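# Place small carton on the raised block inside tape

## Task

Set the small carton on top of the raised block so that no part of it overhangs the blue tape outline. It must rest there on its own, with nothing held by the robot, and the large carton should be left where and how it was. Nothing may be knocked or placed off the table. Finish by switching the suction off and moving the tool away.

## Robot and tools

ROBOT. There is a single Doosan M1013 six-joint arm carrying a vacuum tool with four suction cups. The reference point, called the cup point, is the centre of the four cup rims when they touch nothing. The cups point along the cup point's +z axis. In the cup point's own frame the cups are at x = -35 and +35 mm. The pair at y = -70 mm belongs to air channel a and the pair at y = +70 mm to channel b. The tool reaches 148 mm to each side along its y axis. Each cup is 36 mm across.

FRAMES. Results report the cup point in the scene frame. Its origin is on the table surface directly below the arm's base, +z is up, and +y is to the left when looking along +x. Positions are in metres and orientation is a wxyz quaternion. Velocities are in m/s and rad/s. The base may be slightly tilted, and the printed position can be off a little, more so when the arm is far out.

execute_actions(actions). actions is a list of up to 15 actions. Each action is a table of up to 15 rows, and each row lasts one control step of 1/30 s. If a table is shorter than 15 rows, its last row repeats to fill the action. A row has 8 numbers, each in [-1, 1]: dx, dy, dz, rx, ry, rz, suction_a, suction_b. The first six are an offset in the cup point's own axes, not the scene axes. The offset is measured from the cup point's measured pose at the start of that action, and for the first action of a call from the last pose any result reported. Every row in an action is measured from that same start pose, not from the row before it. A value of 1.0 means 0.6 m for dx/dy/dz and 180 degrees for rx/ry/rz, which together form one rotation vector. Each step's command is clipped to within 70 mm and 16 degrees of the measured pose, so a large offset can take several actions. After an action the arm travels at most to the last clipped pose, so you must send the remainder yourself. An empty list returns the current state and images without moving.

SUCTION VALUES. suction_a and suction_b each set vacuum for one channel. +1 is full vacuum, about 75 kPa below ambient. Smaller values give that fraction, and 0.01 or less turns the channel off. A setting stays until you change it.

move(target, speed, blocking). target is a single 8-number row laid out as above. It is an offset in the cup point's axes from the pose in the most recent result that shows one. The cup point travels toward it on a straight line lasting 0.5 to 10 s and turns the short way. The suction values are applied at the start. speed is the top path speed in m/s, from 0.002 to 0.5 with a default of 0.25. Turning is capped at twice that value in rad/s. The path ignores obstacles, and the real motion can lag, drift, or exceed the speed near a straight arm. The result adds a 'move:' line giving the ending and the distance from target. Endings are done (at rest near target), off_target, moving, held (a check blocked the final step) or fault. limits=paced means the command was clipped. limits=held means some steps were blocked, and the arm may then speed up sharply. With blocking=false the call returns after 0.5 s while motion continues. Until a result shows that move has ended, use wait or stop, not new moves or actions.

wait(seconds), 0 to 10, lets the scene run with the last command held. It returns early when a running move ends. stop() brakes a running move, which needs some distance, but it does not affect suction. zoom_image(camera, region) gives a closer look at the latest image. region is [x0, y0, x1, y1] in pixels from the top-left, at most 504 by 504. The cameras are cam_head_left, cam_head_right, cam_high and cam_low, all 672x504, and cam_wrist at 616x616. read_manual returns only licence texts. finished_scene(scene) ends the current scene irreversibly, so pass the current scene's number and call it only when the carton rests correctly and the tool is clear.

RESULT LINES. 'Hand target' is the pose the controller is currently driving toward. Step readings list end_effector_position at some steps, and HELD marks steps that were partly held back. 'pose unreachable' means the clearance check, which treats the base mount as part of the arm, altered or blocked a command. suction_measured_a and suction_measured_b show the vacuum reached. These stay near 0 without a seal. On an airtight surface they settle at most 0.17 under the command, or 0.27 with both channels on, and lower with leaks. part_present flips to 1 at 0.54 and back to 0 below 0.49. Flange force is the estimated outside force including any carried load. It is noisy, especially during acceleration, and 'no reading' means it is unavailable. MOTOR HOT warns of overheating, and OVER-TEMPERATURE FAULT means the brakes are on while the motors cool.

GRIPPING. Turn a channel on and press both of its cups fully onto a flat, smooth part of the carton. Edges, seams or holes under a rim spoil the seal. Both channels share one pump. If one channel has a cup over nothing, it takes all the flow and the other channel loses vacuum, so enable only channels whose cups are on the carton. Under vacuum the cups shorten, so the carton sits up to about 12 mm closer to the tool. Vacuum alone can lift a carton off its support. To release, lower the carton until it rests on the block, turn both channels off, and then rise more than 15 mm. If a cup seals to the table, turn that channel off.

AVOID. The arm is stiff. Commanding even slightly past a firm contact can cause a fault, which stops the arm for 10 s and drops the rest of the call. Faults come from joint torque reaching a load limit (waist and shoulder 323, elbow 152, wrist joints 42.7 N m) or from 144 N of outside force. Faster moves hit harder, so approach contact slowly and in small steps. Do not push or brush the large carton. Do not drop, slam or knock anything, and nothing may leave the table. Loose objects may occasionally be nudged by outside pushes, so check that the carton is still in place before finishing. The simulation keeps running between replies while the last command is held.

Each tool is called after "Request:" as name([rows], argument=value, ...), one row to a line, values as JSON.

## Session

Request:
execute_actions(actions=[])

Scene clock: 0.00 s.
end_effector_position=(+0.6487, +0.0205, +0.5085) suction_measured_a=0.00 part_present_a=0 suction_measured_b=0.00 part_present_b=0 end_effector_quat_wxyz=(+0.001, +0.696, +0.718, +0.001) end_effector_velocity=(-0.000, -0.002, -0.000) end_effector_angular_velocity=(-0.000, +0.002, -0.002)
Joint positions: [-0.052  0.15   1.528  0.     1.462  1.518]
Joint velocities: [-0.002  0.     0.    -0.     0.002 -0.001]
Flange force (N, the push that the arm receives, along the end effector's own x y z axes): no reading
Hand target: +0.649, +0.021, +0.508; +0.001, +0.696, +0.718, +0.001

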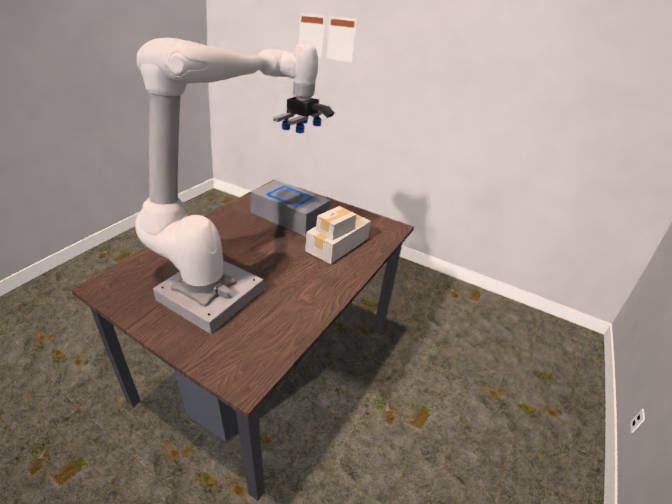

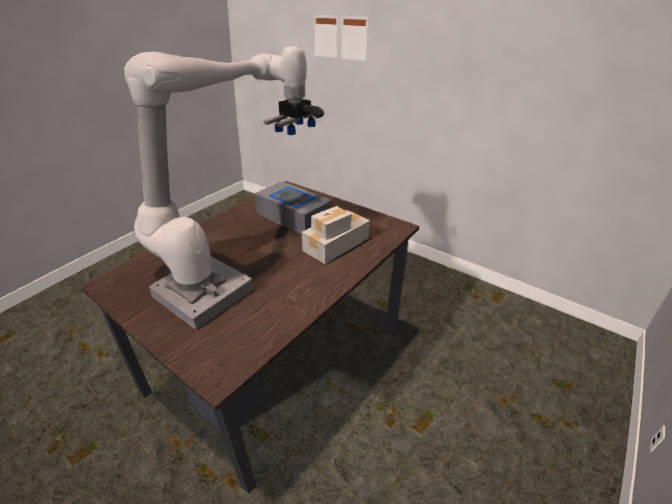

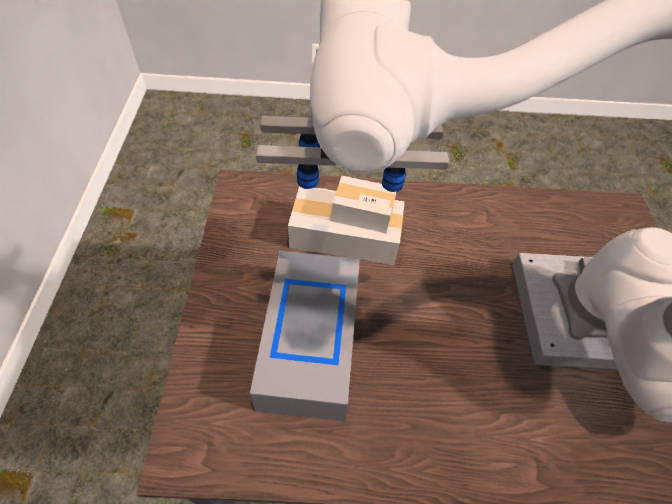

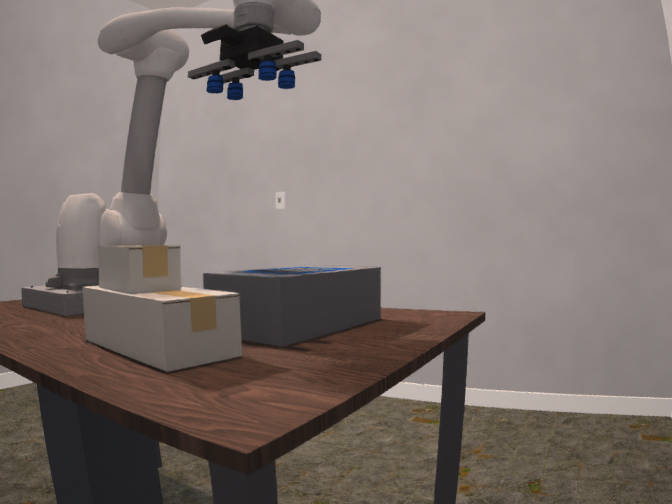

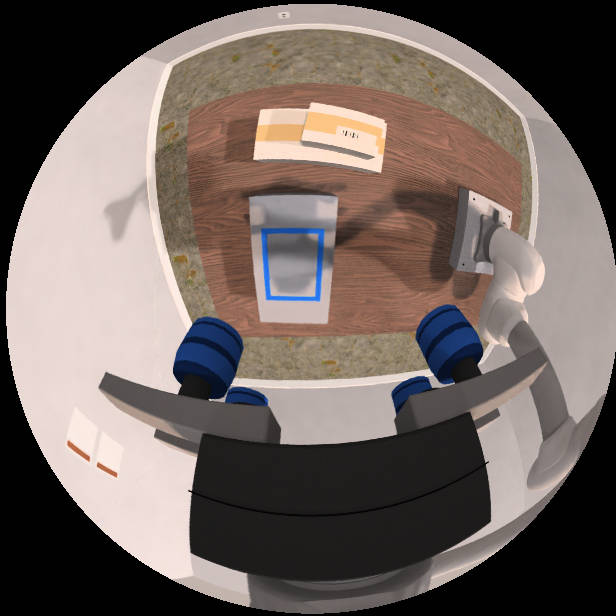

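Request:
move(target=[-0.2,-0.13,0.25,0,0,0,0,0], speed=0.4)

Scene clock: 1.27 s.
end_effector_position=(+0.5750, -0.1019, +0.3584) suction_measured_a=0.00 part_present_a=0 suction_measured_b=0.00 part_present_b=0 end_effector_quat_wxyz=(+0.002, +0.696, +0.718, +0.001) end_effector_velocity=(-0.001, +0.001, -0.001) end_effector_angular_velocity=(-0.000, +0.002, +0.004)
Joint positions: [-0.265  0.107  1.855 -0.     1.178  1.305]
Joint velocities: [ 0.001  0.     0.001 -0.001  0.001 -0.002]
Flange force (N, the push that the arm receives, along the end effector's own x y z axes): [-1.4 7.2 -0.1]
Hand target: +0.575, -0.102, +0.358; +0.001, +0.696, +0.718, +0.001
Off the commanded pose: 0.000 m, 0 deg.
move: done

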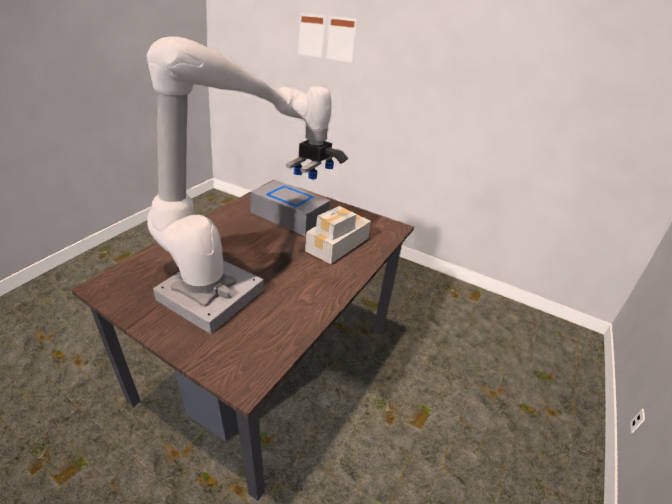

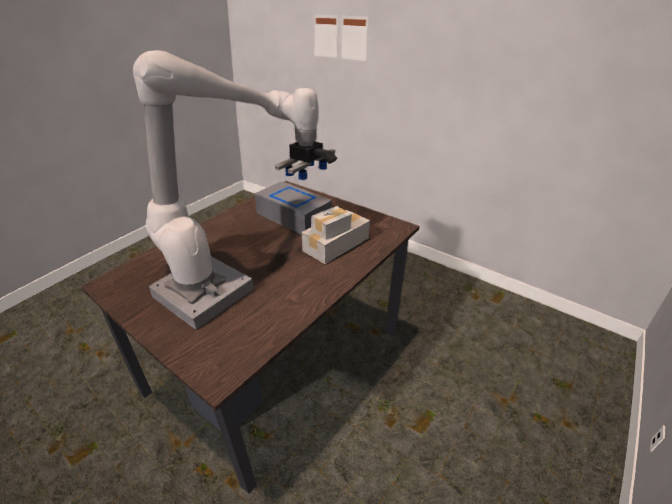

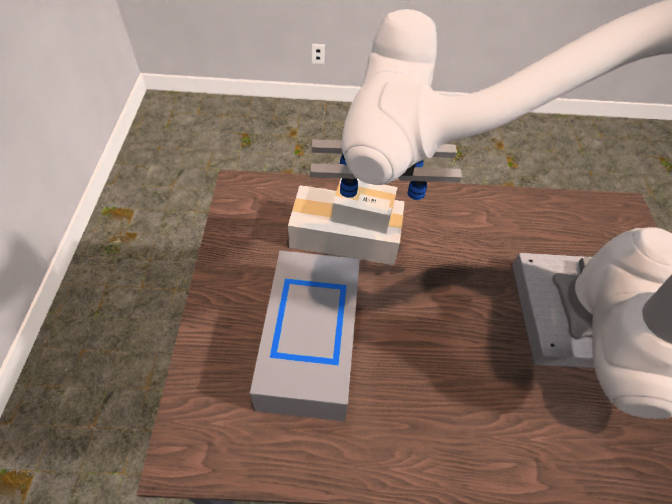

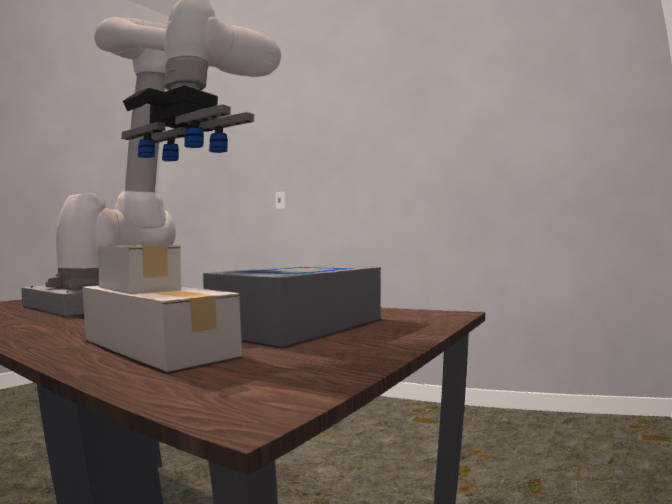

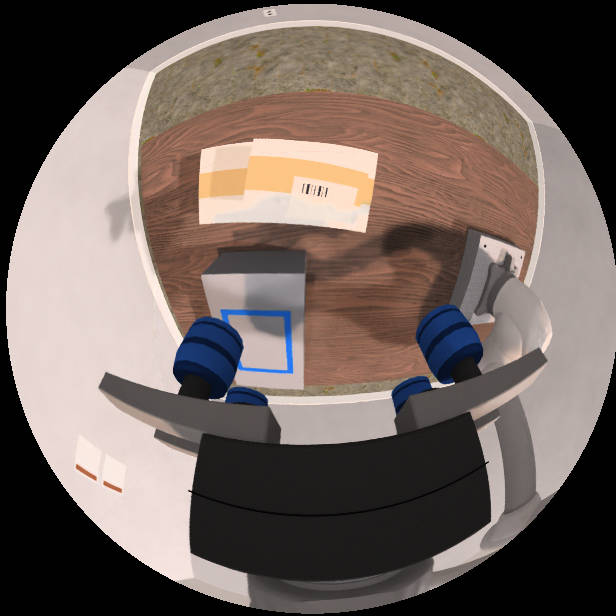

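Request:
move(target=[-0.073,0.053,0.16,0,0,-0.444,0,0], speed=0.4)

Scene clock: 3.87 s.
end_effector_position=(+0.6084, -0.1448, +0.2626) suction_measured_a=0.00 part_present_a=0 suction_measured_b=0.00 part_present_b=0 end_effector_quat_wxyz=(+0.002, +0.072, +0.997, -0.000) end_effector_velocity=(+0.000, -0.001, -0.000) end_effector_angular_velocity=(+0.001, -0.002, -0.003)
Joint positions: [-0.319  0.243  1.883 -0.     1.014 -0.144]
Joint velocities: [-0.002  0.    -0.     0.002 -0.001  0.   ]
Flange force (N, the push that the arm receives, along the end effector's own x y z axes): [-6.7 -2.4 0.3]
Hand target: +0.608, -0.145, +0.263; +0.002, +0.072, +0.997, -0.000
Off the commanded pose: 0.000 m, 0 deg.
move: done

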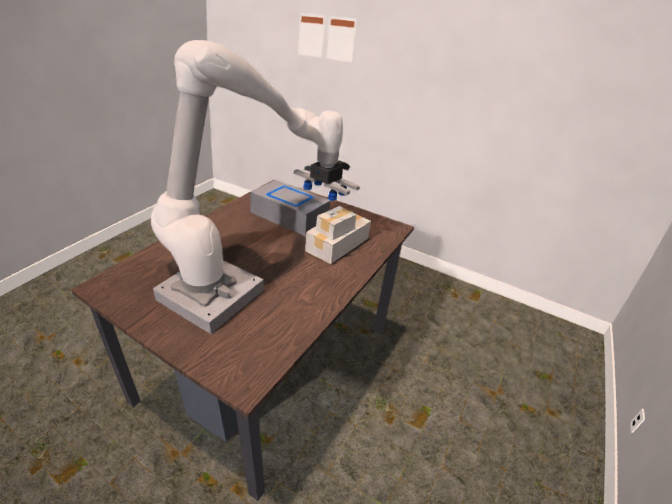

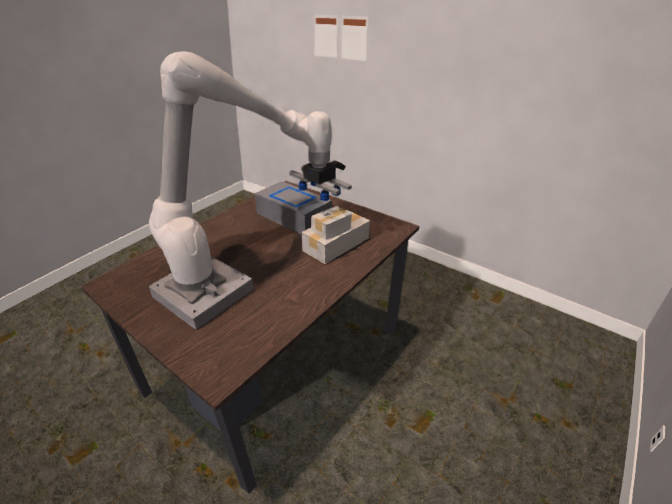

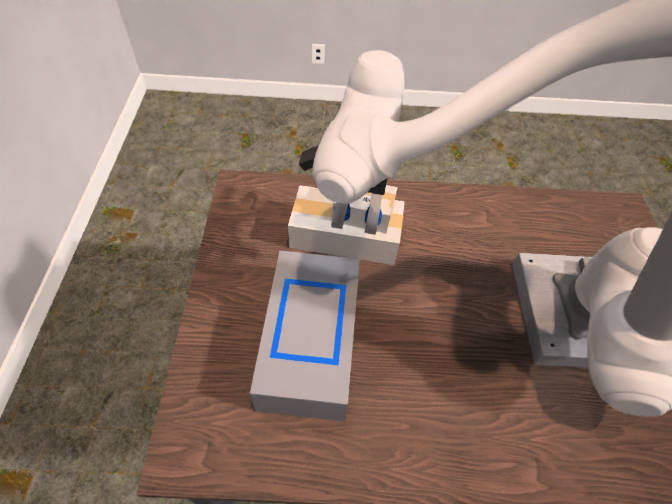

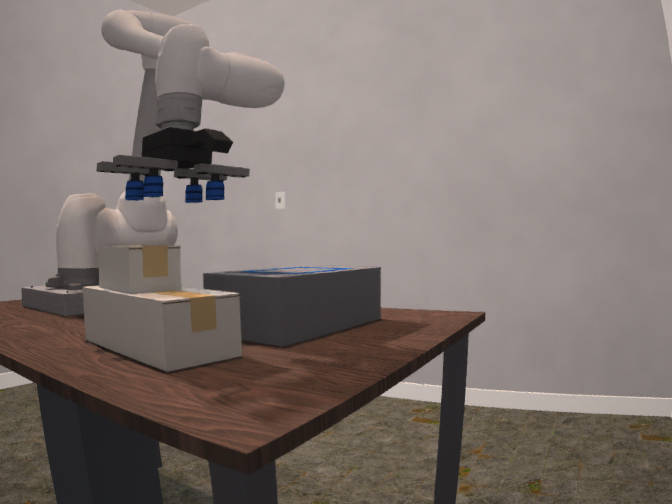

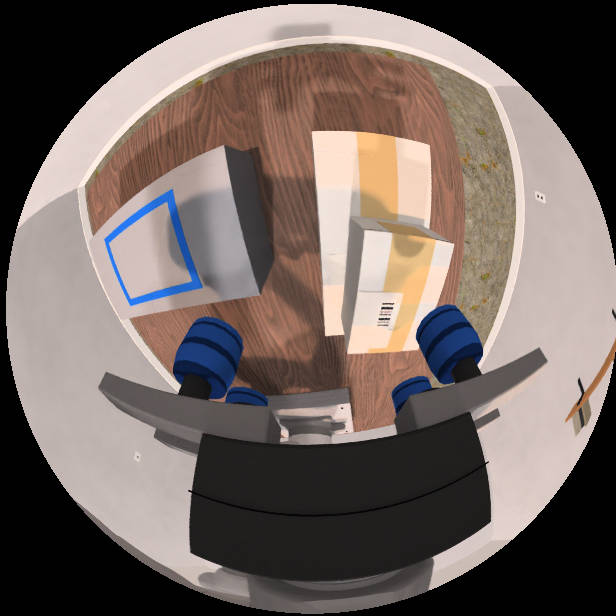

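Request:
move(target=[0,0,0.1,0,0,0,0,0])

Scene clock: 4.70 s.
end_effector_position=(+0.6086, -0.1448, +0.2027) suction_measured_a=0.00 part_present_a=0 suction_measured_b=0.00 part_present_b=0 end_effector_quat_wxyz=(+0.002, +0.072, +0.997, -0.000) end_effector_velocity=(+0.000, +0.001, -0.000) end_effector_angular_velocity=(+0.000, -0.001, +0.001)
Joint positions: [-0.319  0.301  1.933 -0.     0.905 -0.144]
Joint velocities: [ 0.001  0.     0.     0.001 -0.002 -0.   ]
Flange force (N, the push that the arm receives, along the end effector's own x y z axes): [-5.9 -0.8 1.0]
Hand target: +0.609, -0.145, +0.203; +0.002, +0.072, +0.997, -0.000
Off the commanded pose: 0.000 m, 0 deg.
move: done

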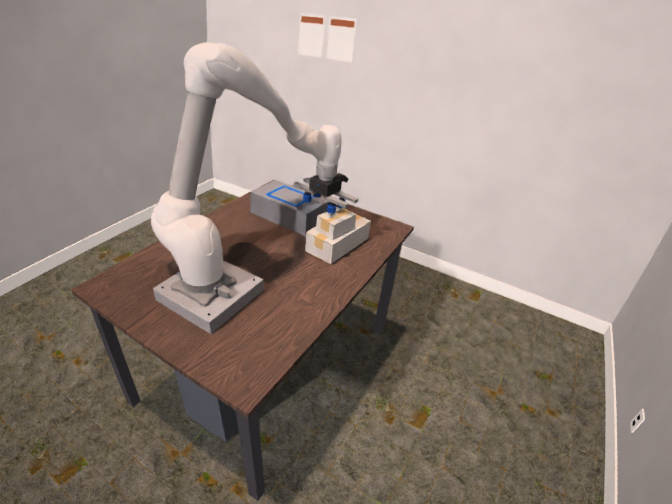

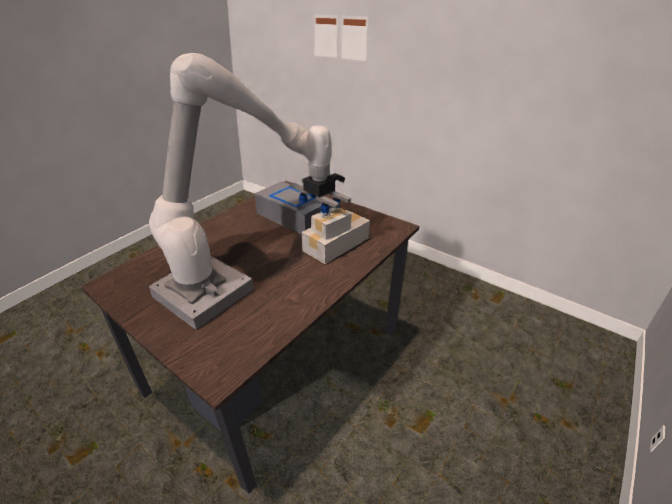

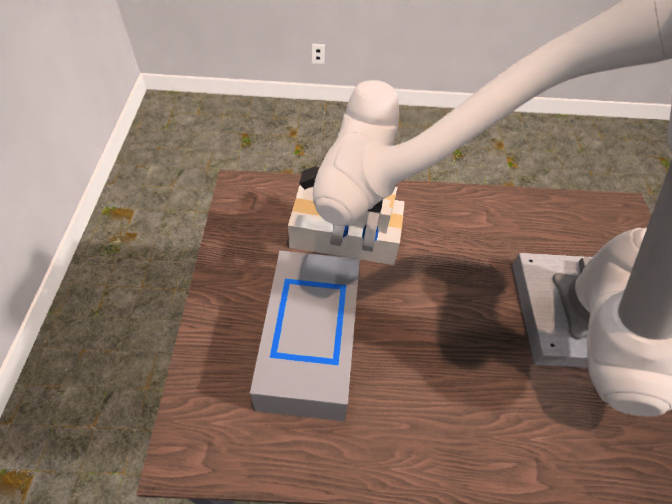

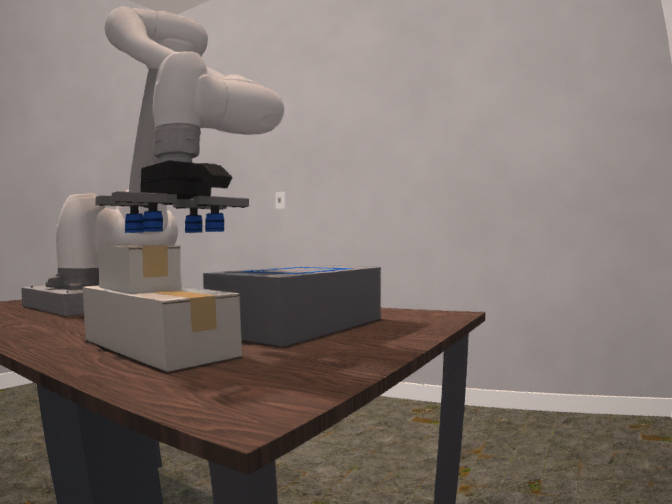

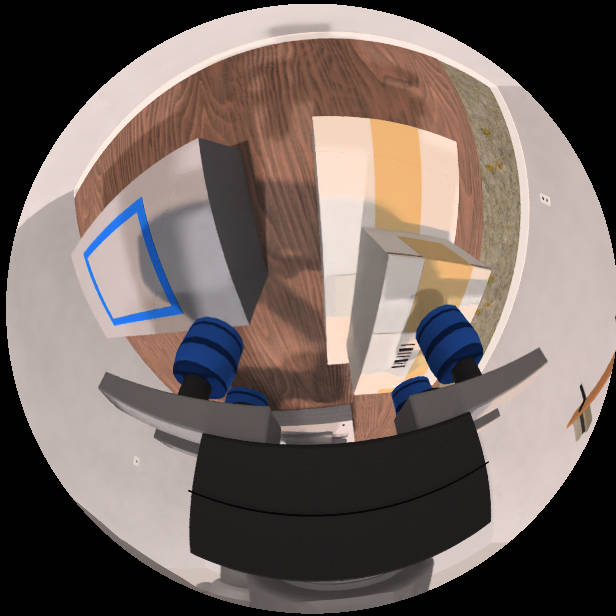

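Request:
move(target=[0.012,-0.02,0.032,0,0,0,0,0], speed=0.1)

Scene clock: 5.57 s.
end_effector_position=(+0.5998, -0.1557, +0.1835) suction_measured_a=0.00 part_present_a=0 suction_measured_b=0.00 part_present_b=0 end_effector_quat_wxyz=(+0.002, +0.072, +0.997, -0.000) end_effector_velocity=(+0.000, +0.000, -0.000) end_effector_angular_velocity=(-0.000, -0.000, +0.003)
Joint positions: [-0.34   0.314  1.959 -0.     0.866 -0.165]
Joint velocities: [ 0.001  0.     0.    -0.    -0.001 -0.002]
Flange force (N, the push that the arm receives, along the end effector's own x y z axes): [-5.2 0.9 0.8]
Hand target: +0.600, -0.156, +0.183; +0.002, +0.072, +0.997, -0.000
Off the commanded pose: 0.000 m, 0 deg.
move: done

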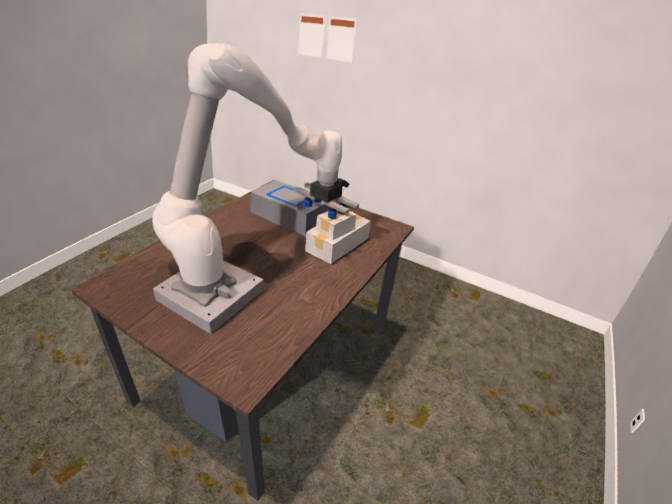

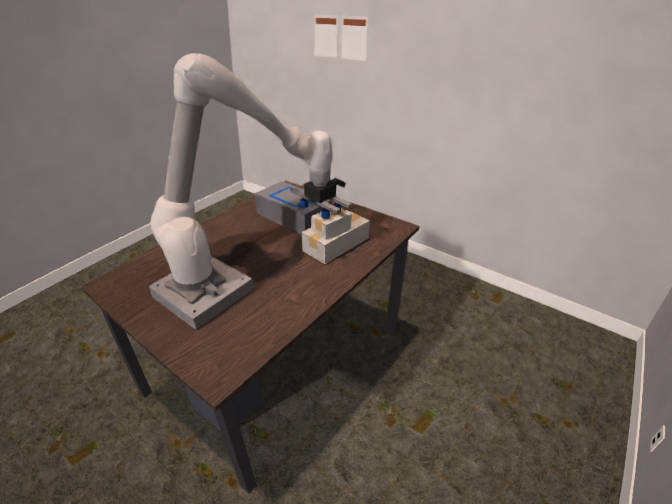

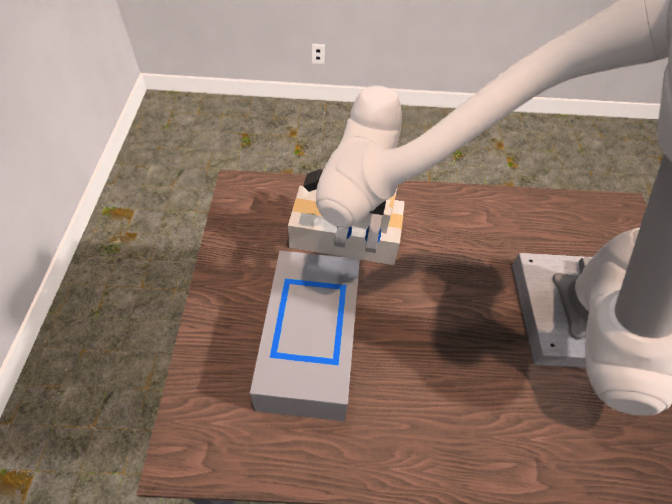

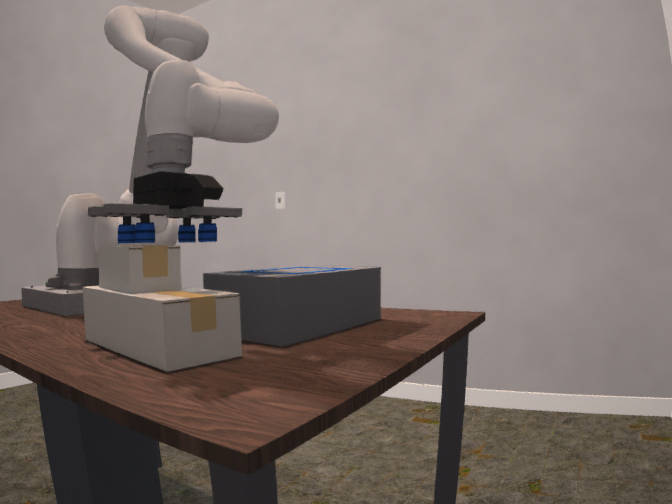

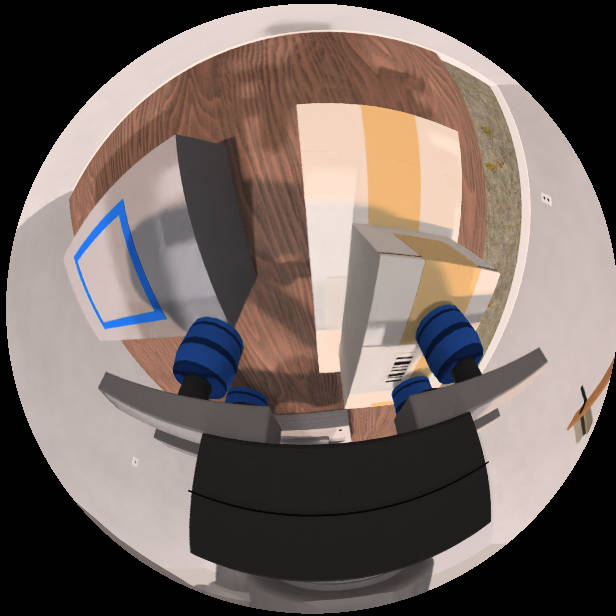

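Request:
move(target=[0,0,0.02,0,0,0,1,0], speed=0.03)

Scene clock: 6.33 s.
end_effector_position=(+0.5998, -0.1557, +0.1715) suction_measured_a=0.80 part_present_a=1 suction_measured_b=0.00 part_present_b=0 end_effector_quat_wxyz=(+0.002, +0.072, +0.997, -0.000) end_effector_velocity=(-0.000, -0.001, -0.000) end_effector_angular_velocity=(-0.001, -0.000, +0.001)
Joint positions: [-0.34   0.328  1.967 -0.     0.844 -0.165]
Joint velocities: [-0.001 -0.     0.    -0.001 -0.    -0.   ]
Flange force (N, the push that the arm receives, along the end effector's own x y z axes): [-5.1 -1.5 4.8]
Hand target: +0.600, -0.156, +0.171; +0.002, +0.072, +0.997, -0.000
Off the commanded pose: 0.000 m, 0 deg.
move: done

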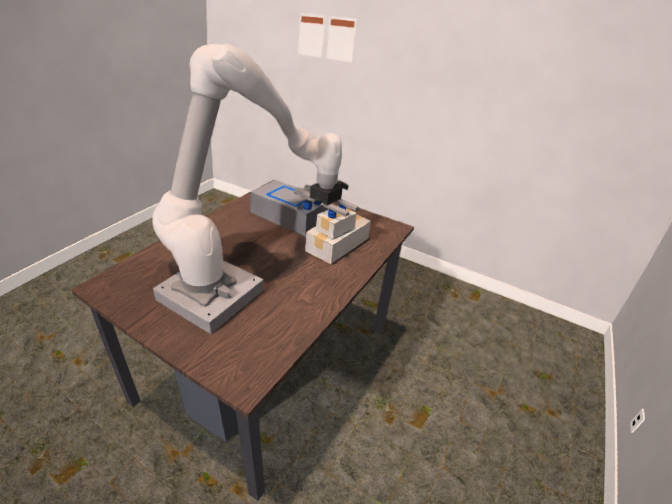

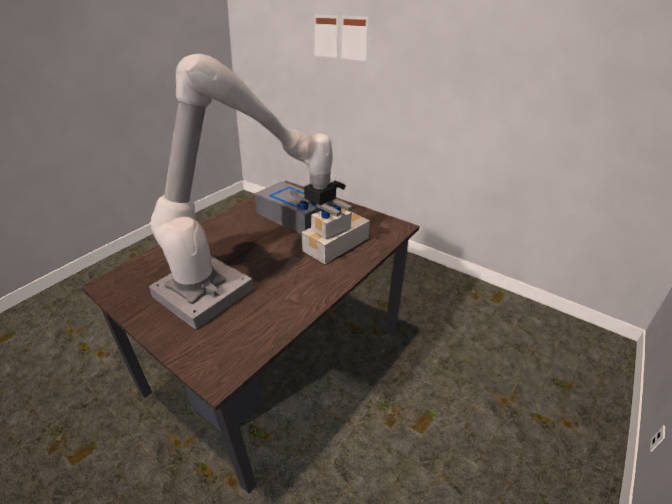

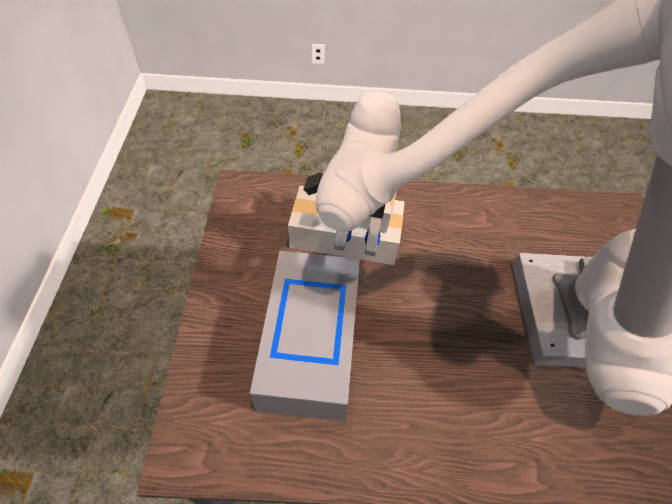

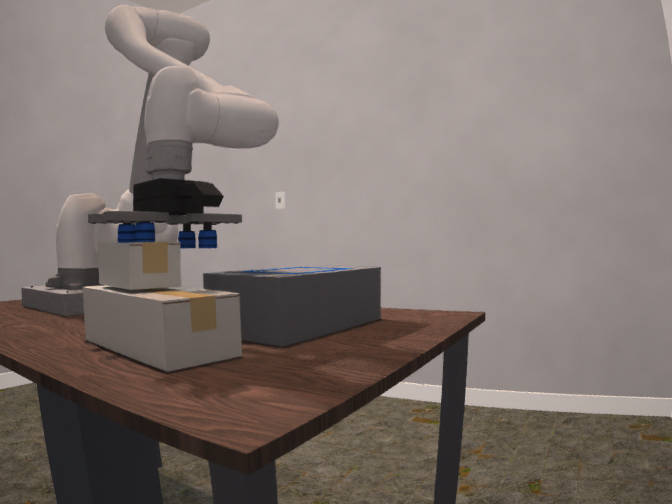

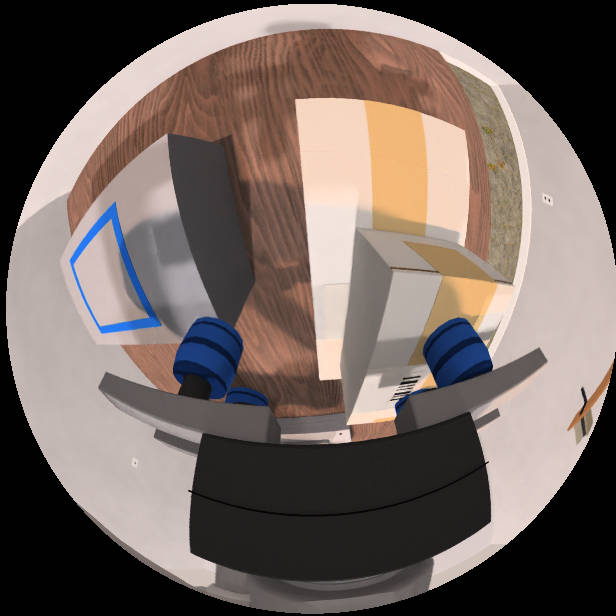

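Request:
move(target=[0,0,-0.12,0,0,0,1,0], speed=0.2)

Request:
move(target=[-0.058,0.463,0,0,0,-0.545,1,0], speed=0.35)

Scene clock: 7.50 s.
end_effector_position=(+0.5996, -0.1556, +0.2434) suction_measured_a=0.91 part_present_a=1 suction_measured_b=0.00 part_present_b=0 end_effector_quat_wxyz=(+0.002, +0.072, +0.997, -0.000) end_effector_velocity=(+0.001, +0.001, +0.001) end_effector_angular_velocity=(-0.001, -0.002, +0.001)
Joint positions: [-0.34   0.252  1.911 -0.     0.976 -0.165]
Joint velocities: [ 0.001 -0.001 -0.001  0.    -0.     0.001]
Flange force (N, the push that the arm receives, along the end effector's own x y z axes): [-4.9 0.7 3.0]
Hand target: +0.600, -0.156, +0.243; +0.002, +0.072, +0.997, -0.000
Off the commanded pose: 0.000 m, 0 deg.
move: done

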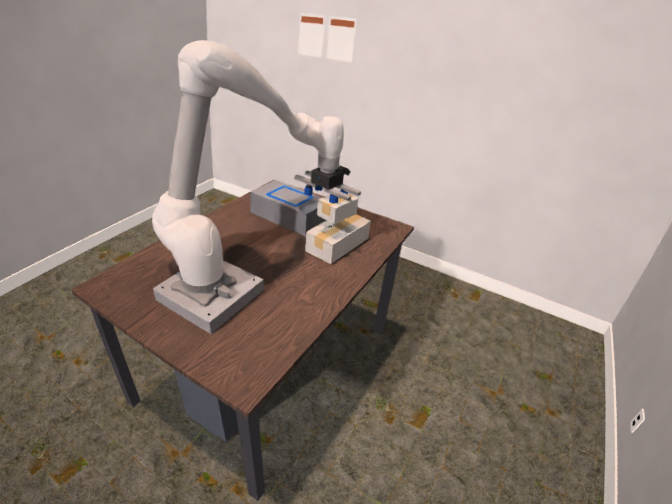

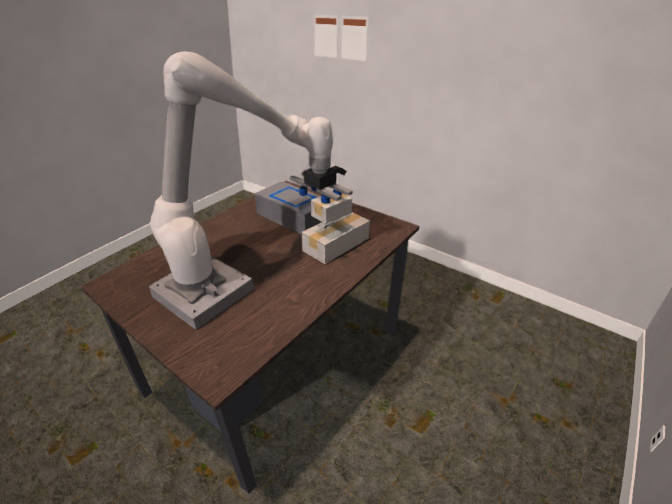

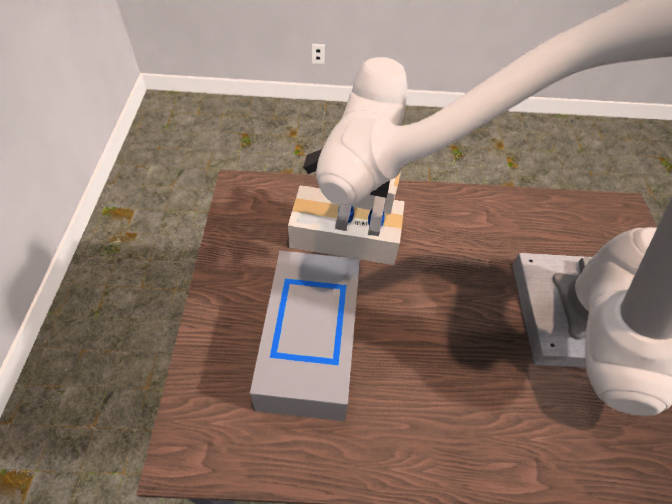

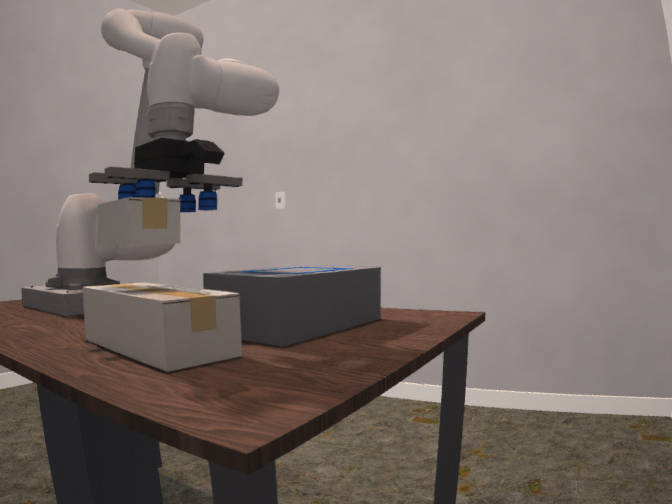

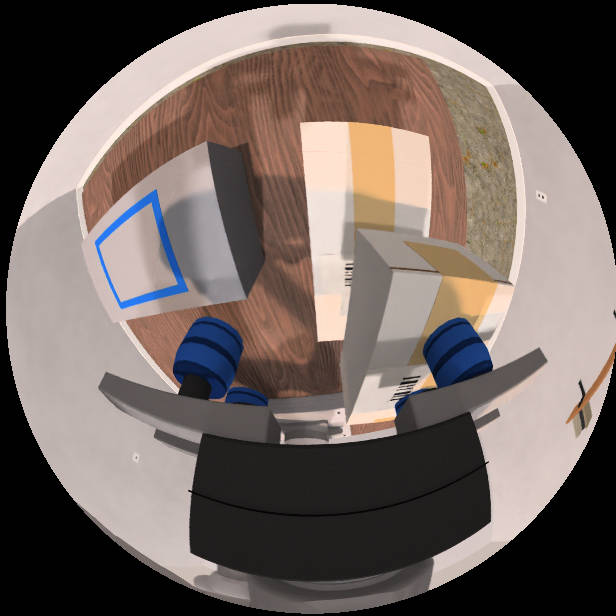

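Scene clock: 10.33 s.
end_effector_position=(+0.6741, +0.1142, +0.2435) suction_measured_a=0.91 part_present_a=1 suction_measured_b=0.00 part_present_b=0 end_effector_quat_wxyz=(-0.001, +0.706, -0.708, +0.001) end_effector_velocity=(-0.000, +0.001, -0.000) end_effector_angular_velocity=(+0.001, +0.001, -0.000)
Joint positions: [ 0.087  0.342  1.786 -0.     1.011 -1.45 ]
Joint velocities: [ 0.     0.001 -0.     0.002  0.    -0.001]
Flange force (N, the push that the arm receives, along the end effector's own x y z axes): [-0.8 -6.1 3.0]
Hand target: +0.674, +0.114, +0.244; -0.001, +0.706, -0.708, +0.001
Off the commanded pose: 0.000 m, 0 deg.
move: done

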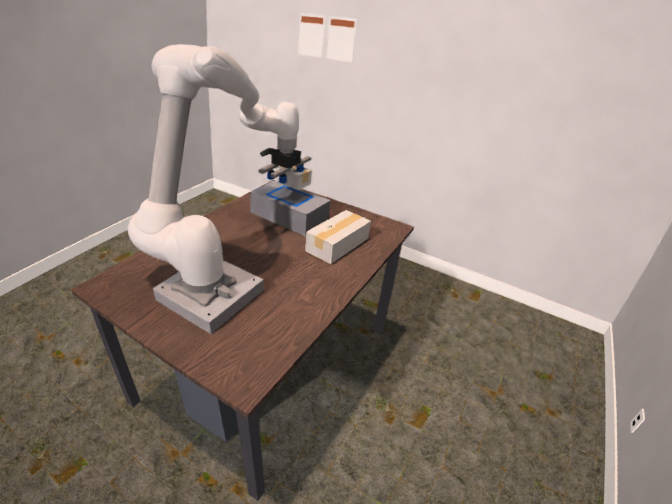

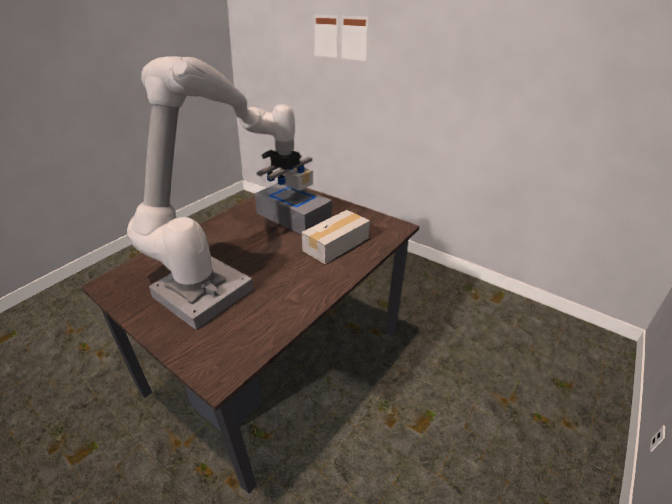

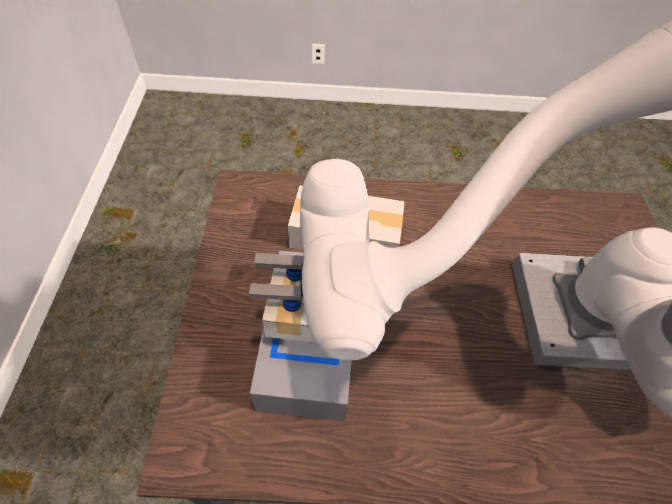

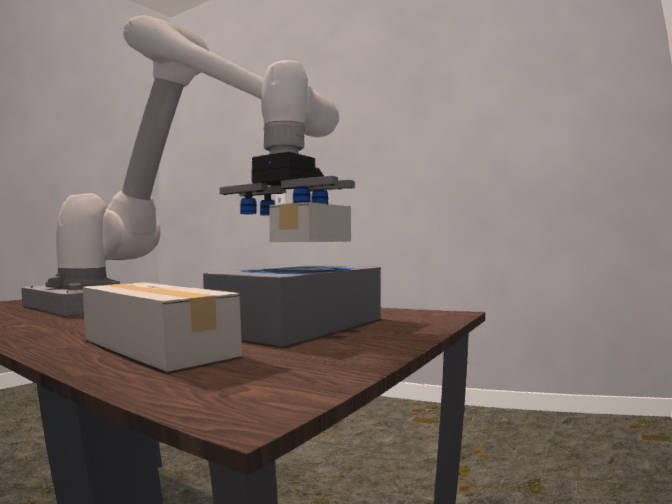

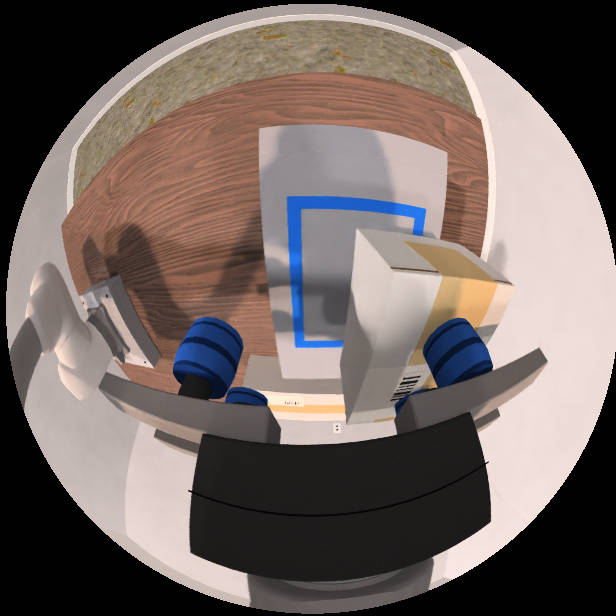

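Request:
move(target=[0,0.058,0.07,0,0,0,1,0], speed=0.15)

Scene clock: 11.23 s.
end_effector_position=(+0.6394, +0.1144, +0.2014) suction_measured_a=0.91 part_present_a=1 suction_measured_b=0.00 part_present_b=0 end_effector_quat_wxyz=(-0.001, +0.706, -0.708, +0.001) end_effector_velocity=(-0.001, -0.000, -0.000) end_effector_angular_velocity=(+0.000, +0.002, +0.002)
Joint positions: [ 0.093  0.335  1.888 -0.     0.917 -1.443]
Joint velocities: [-0.     0.     0.001  0.     0.002 -0.002]
Flange force (N, the push that the arm receives, along the end effector's own x y z axes): [-1.4 -6.7 3.5]
Hand target: +0.639, +0.114, +0.201; -0.001, +0.706, -0.708, +0.001
Off the commanded pose: 0.000 m, 0 deg.
move: done

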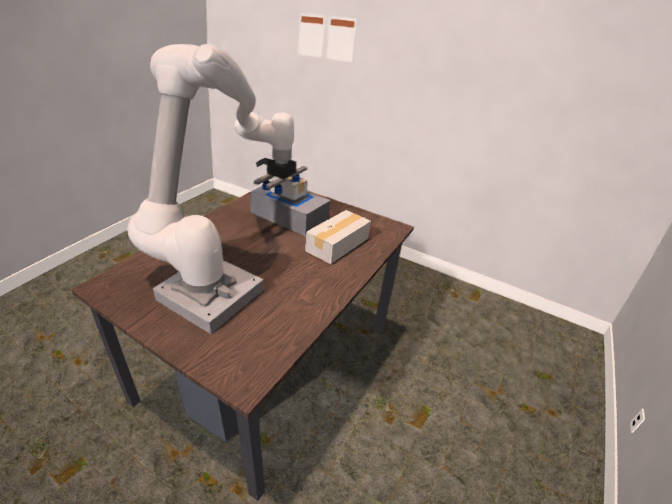

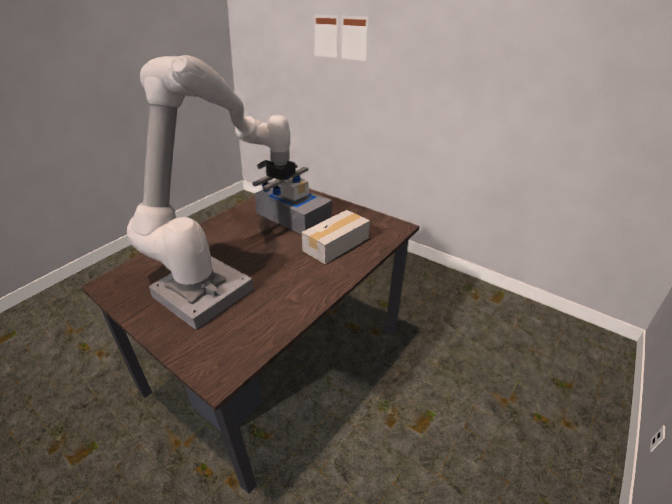

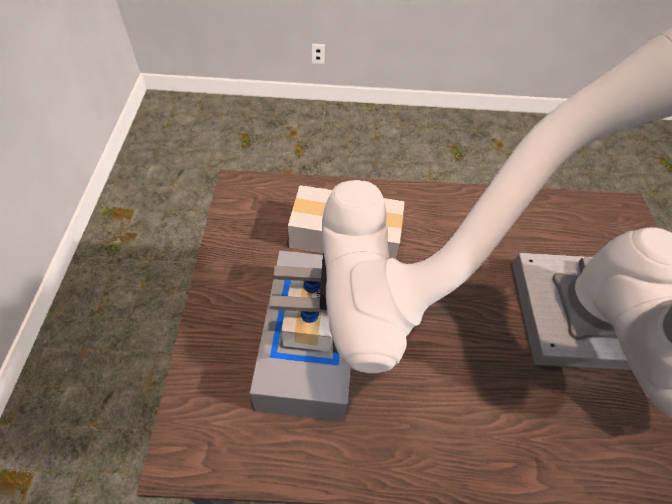

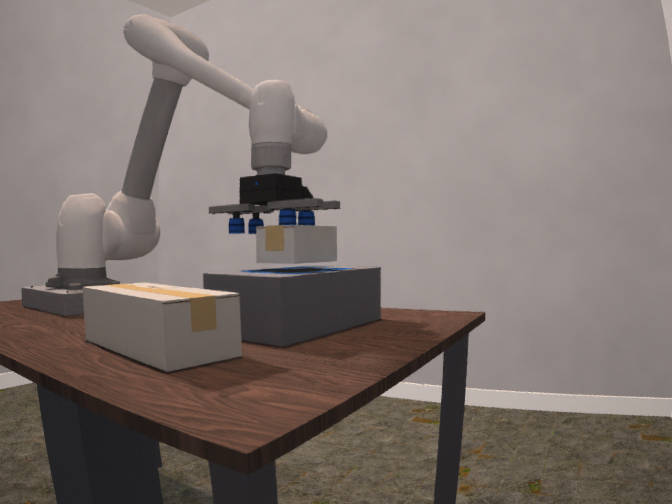

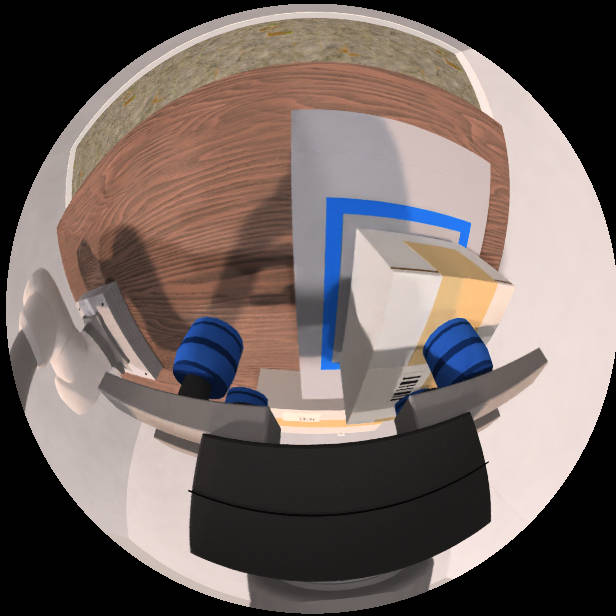

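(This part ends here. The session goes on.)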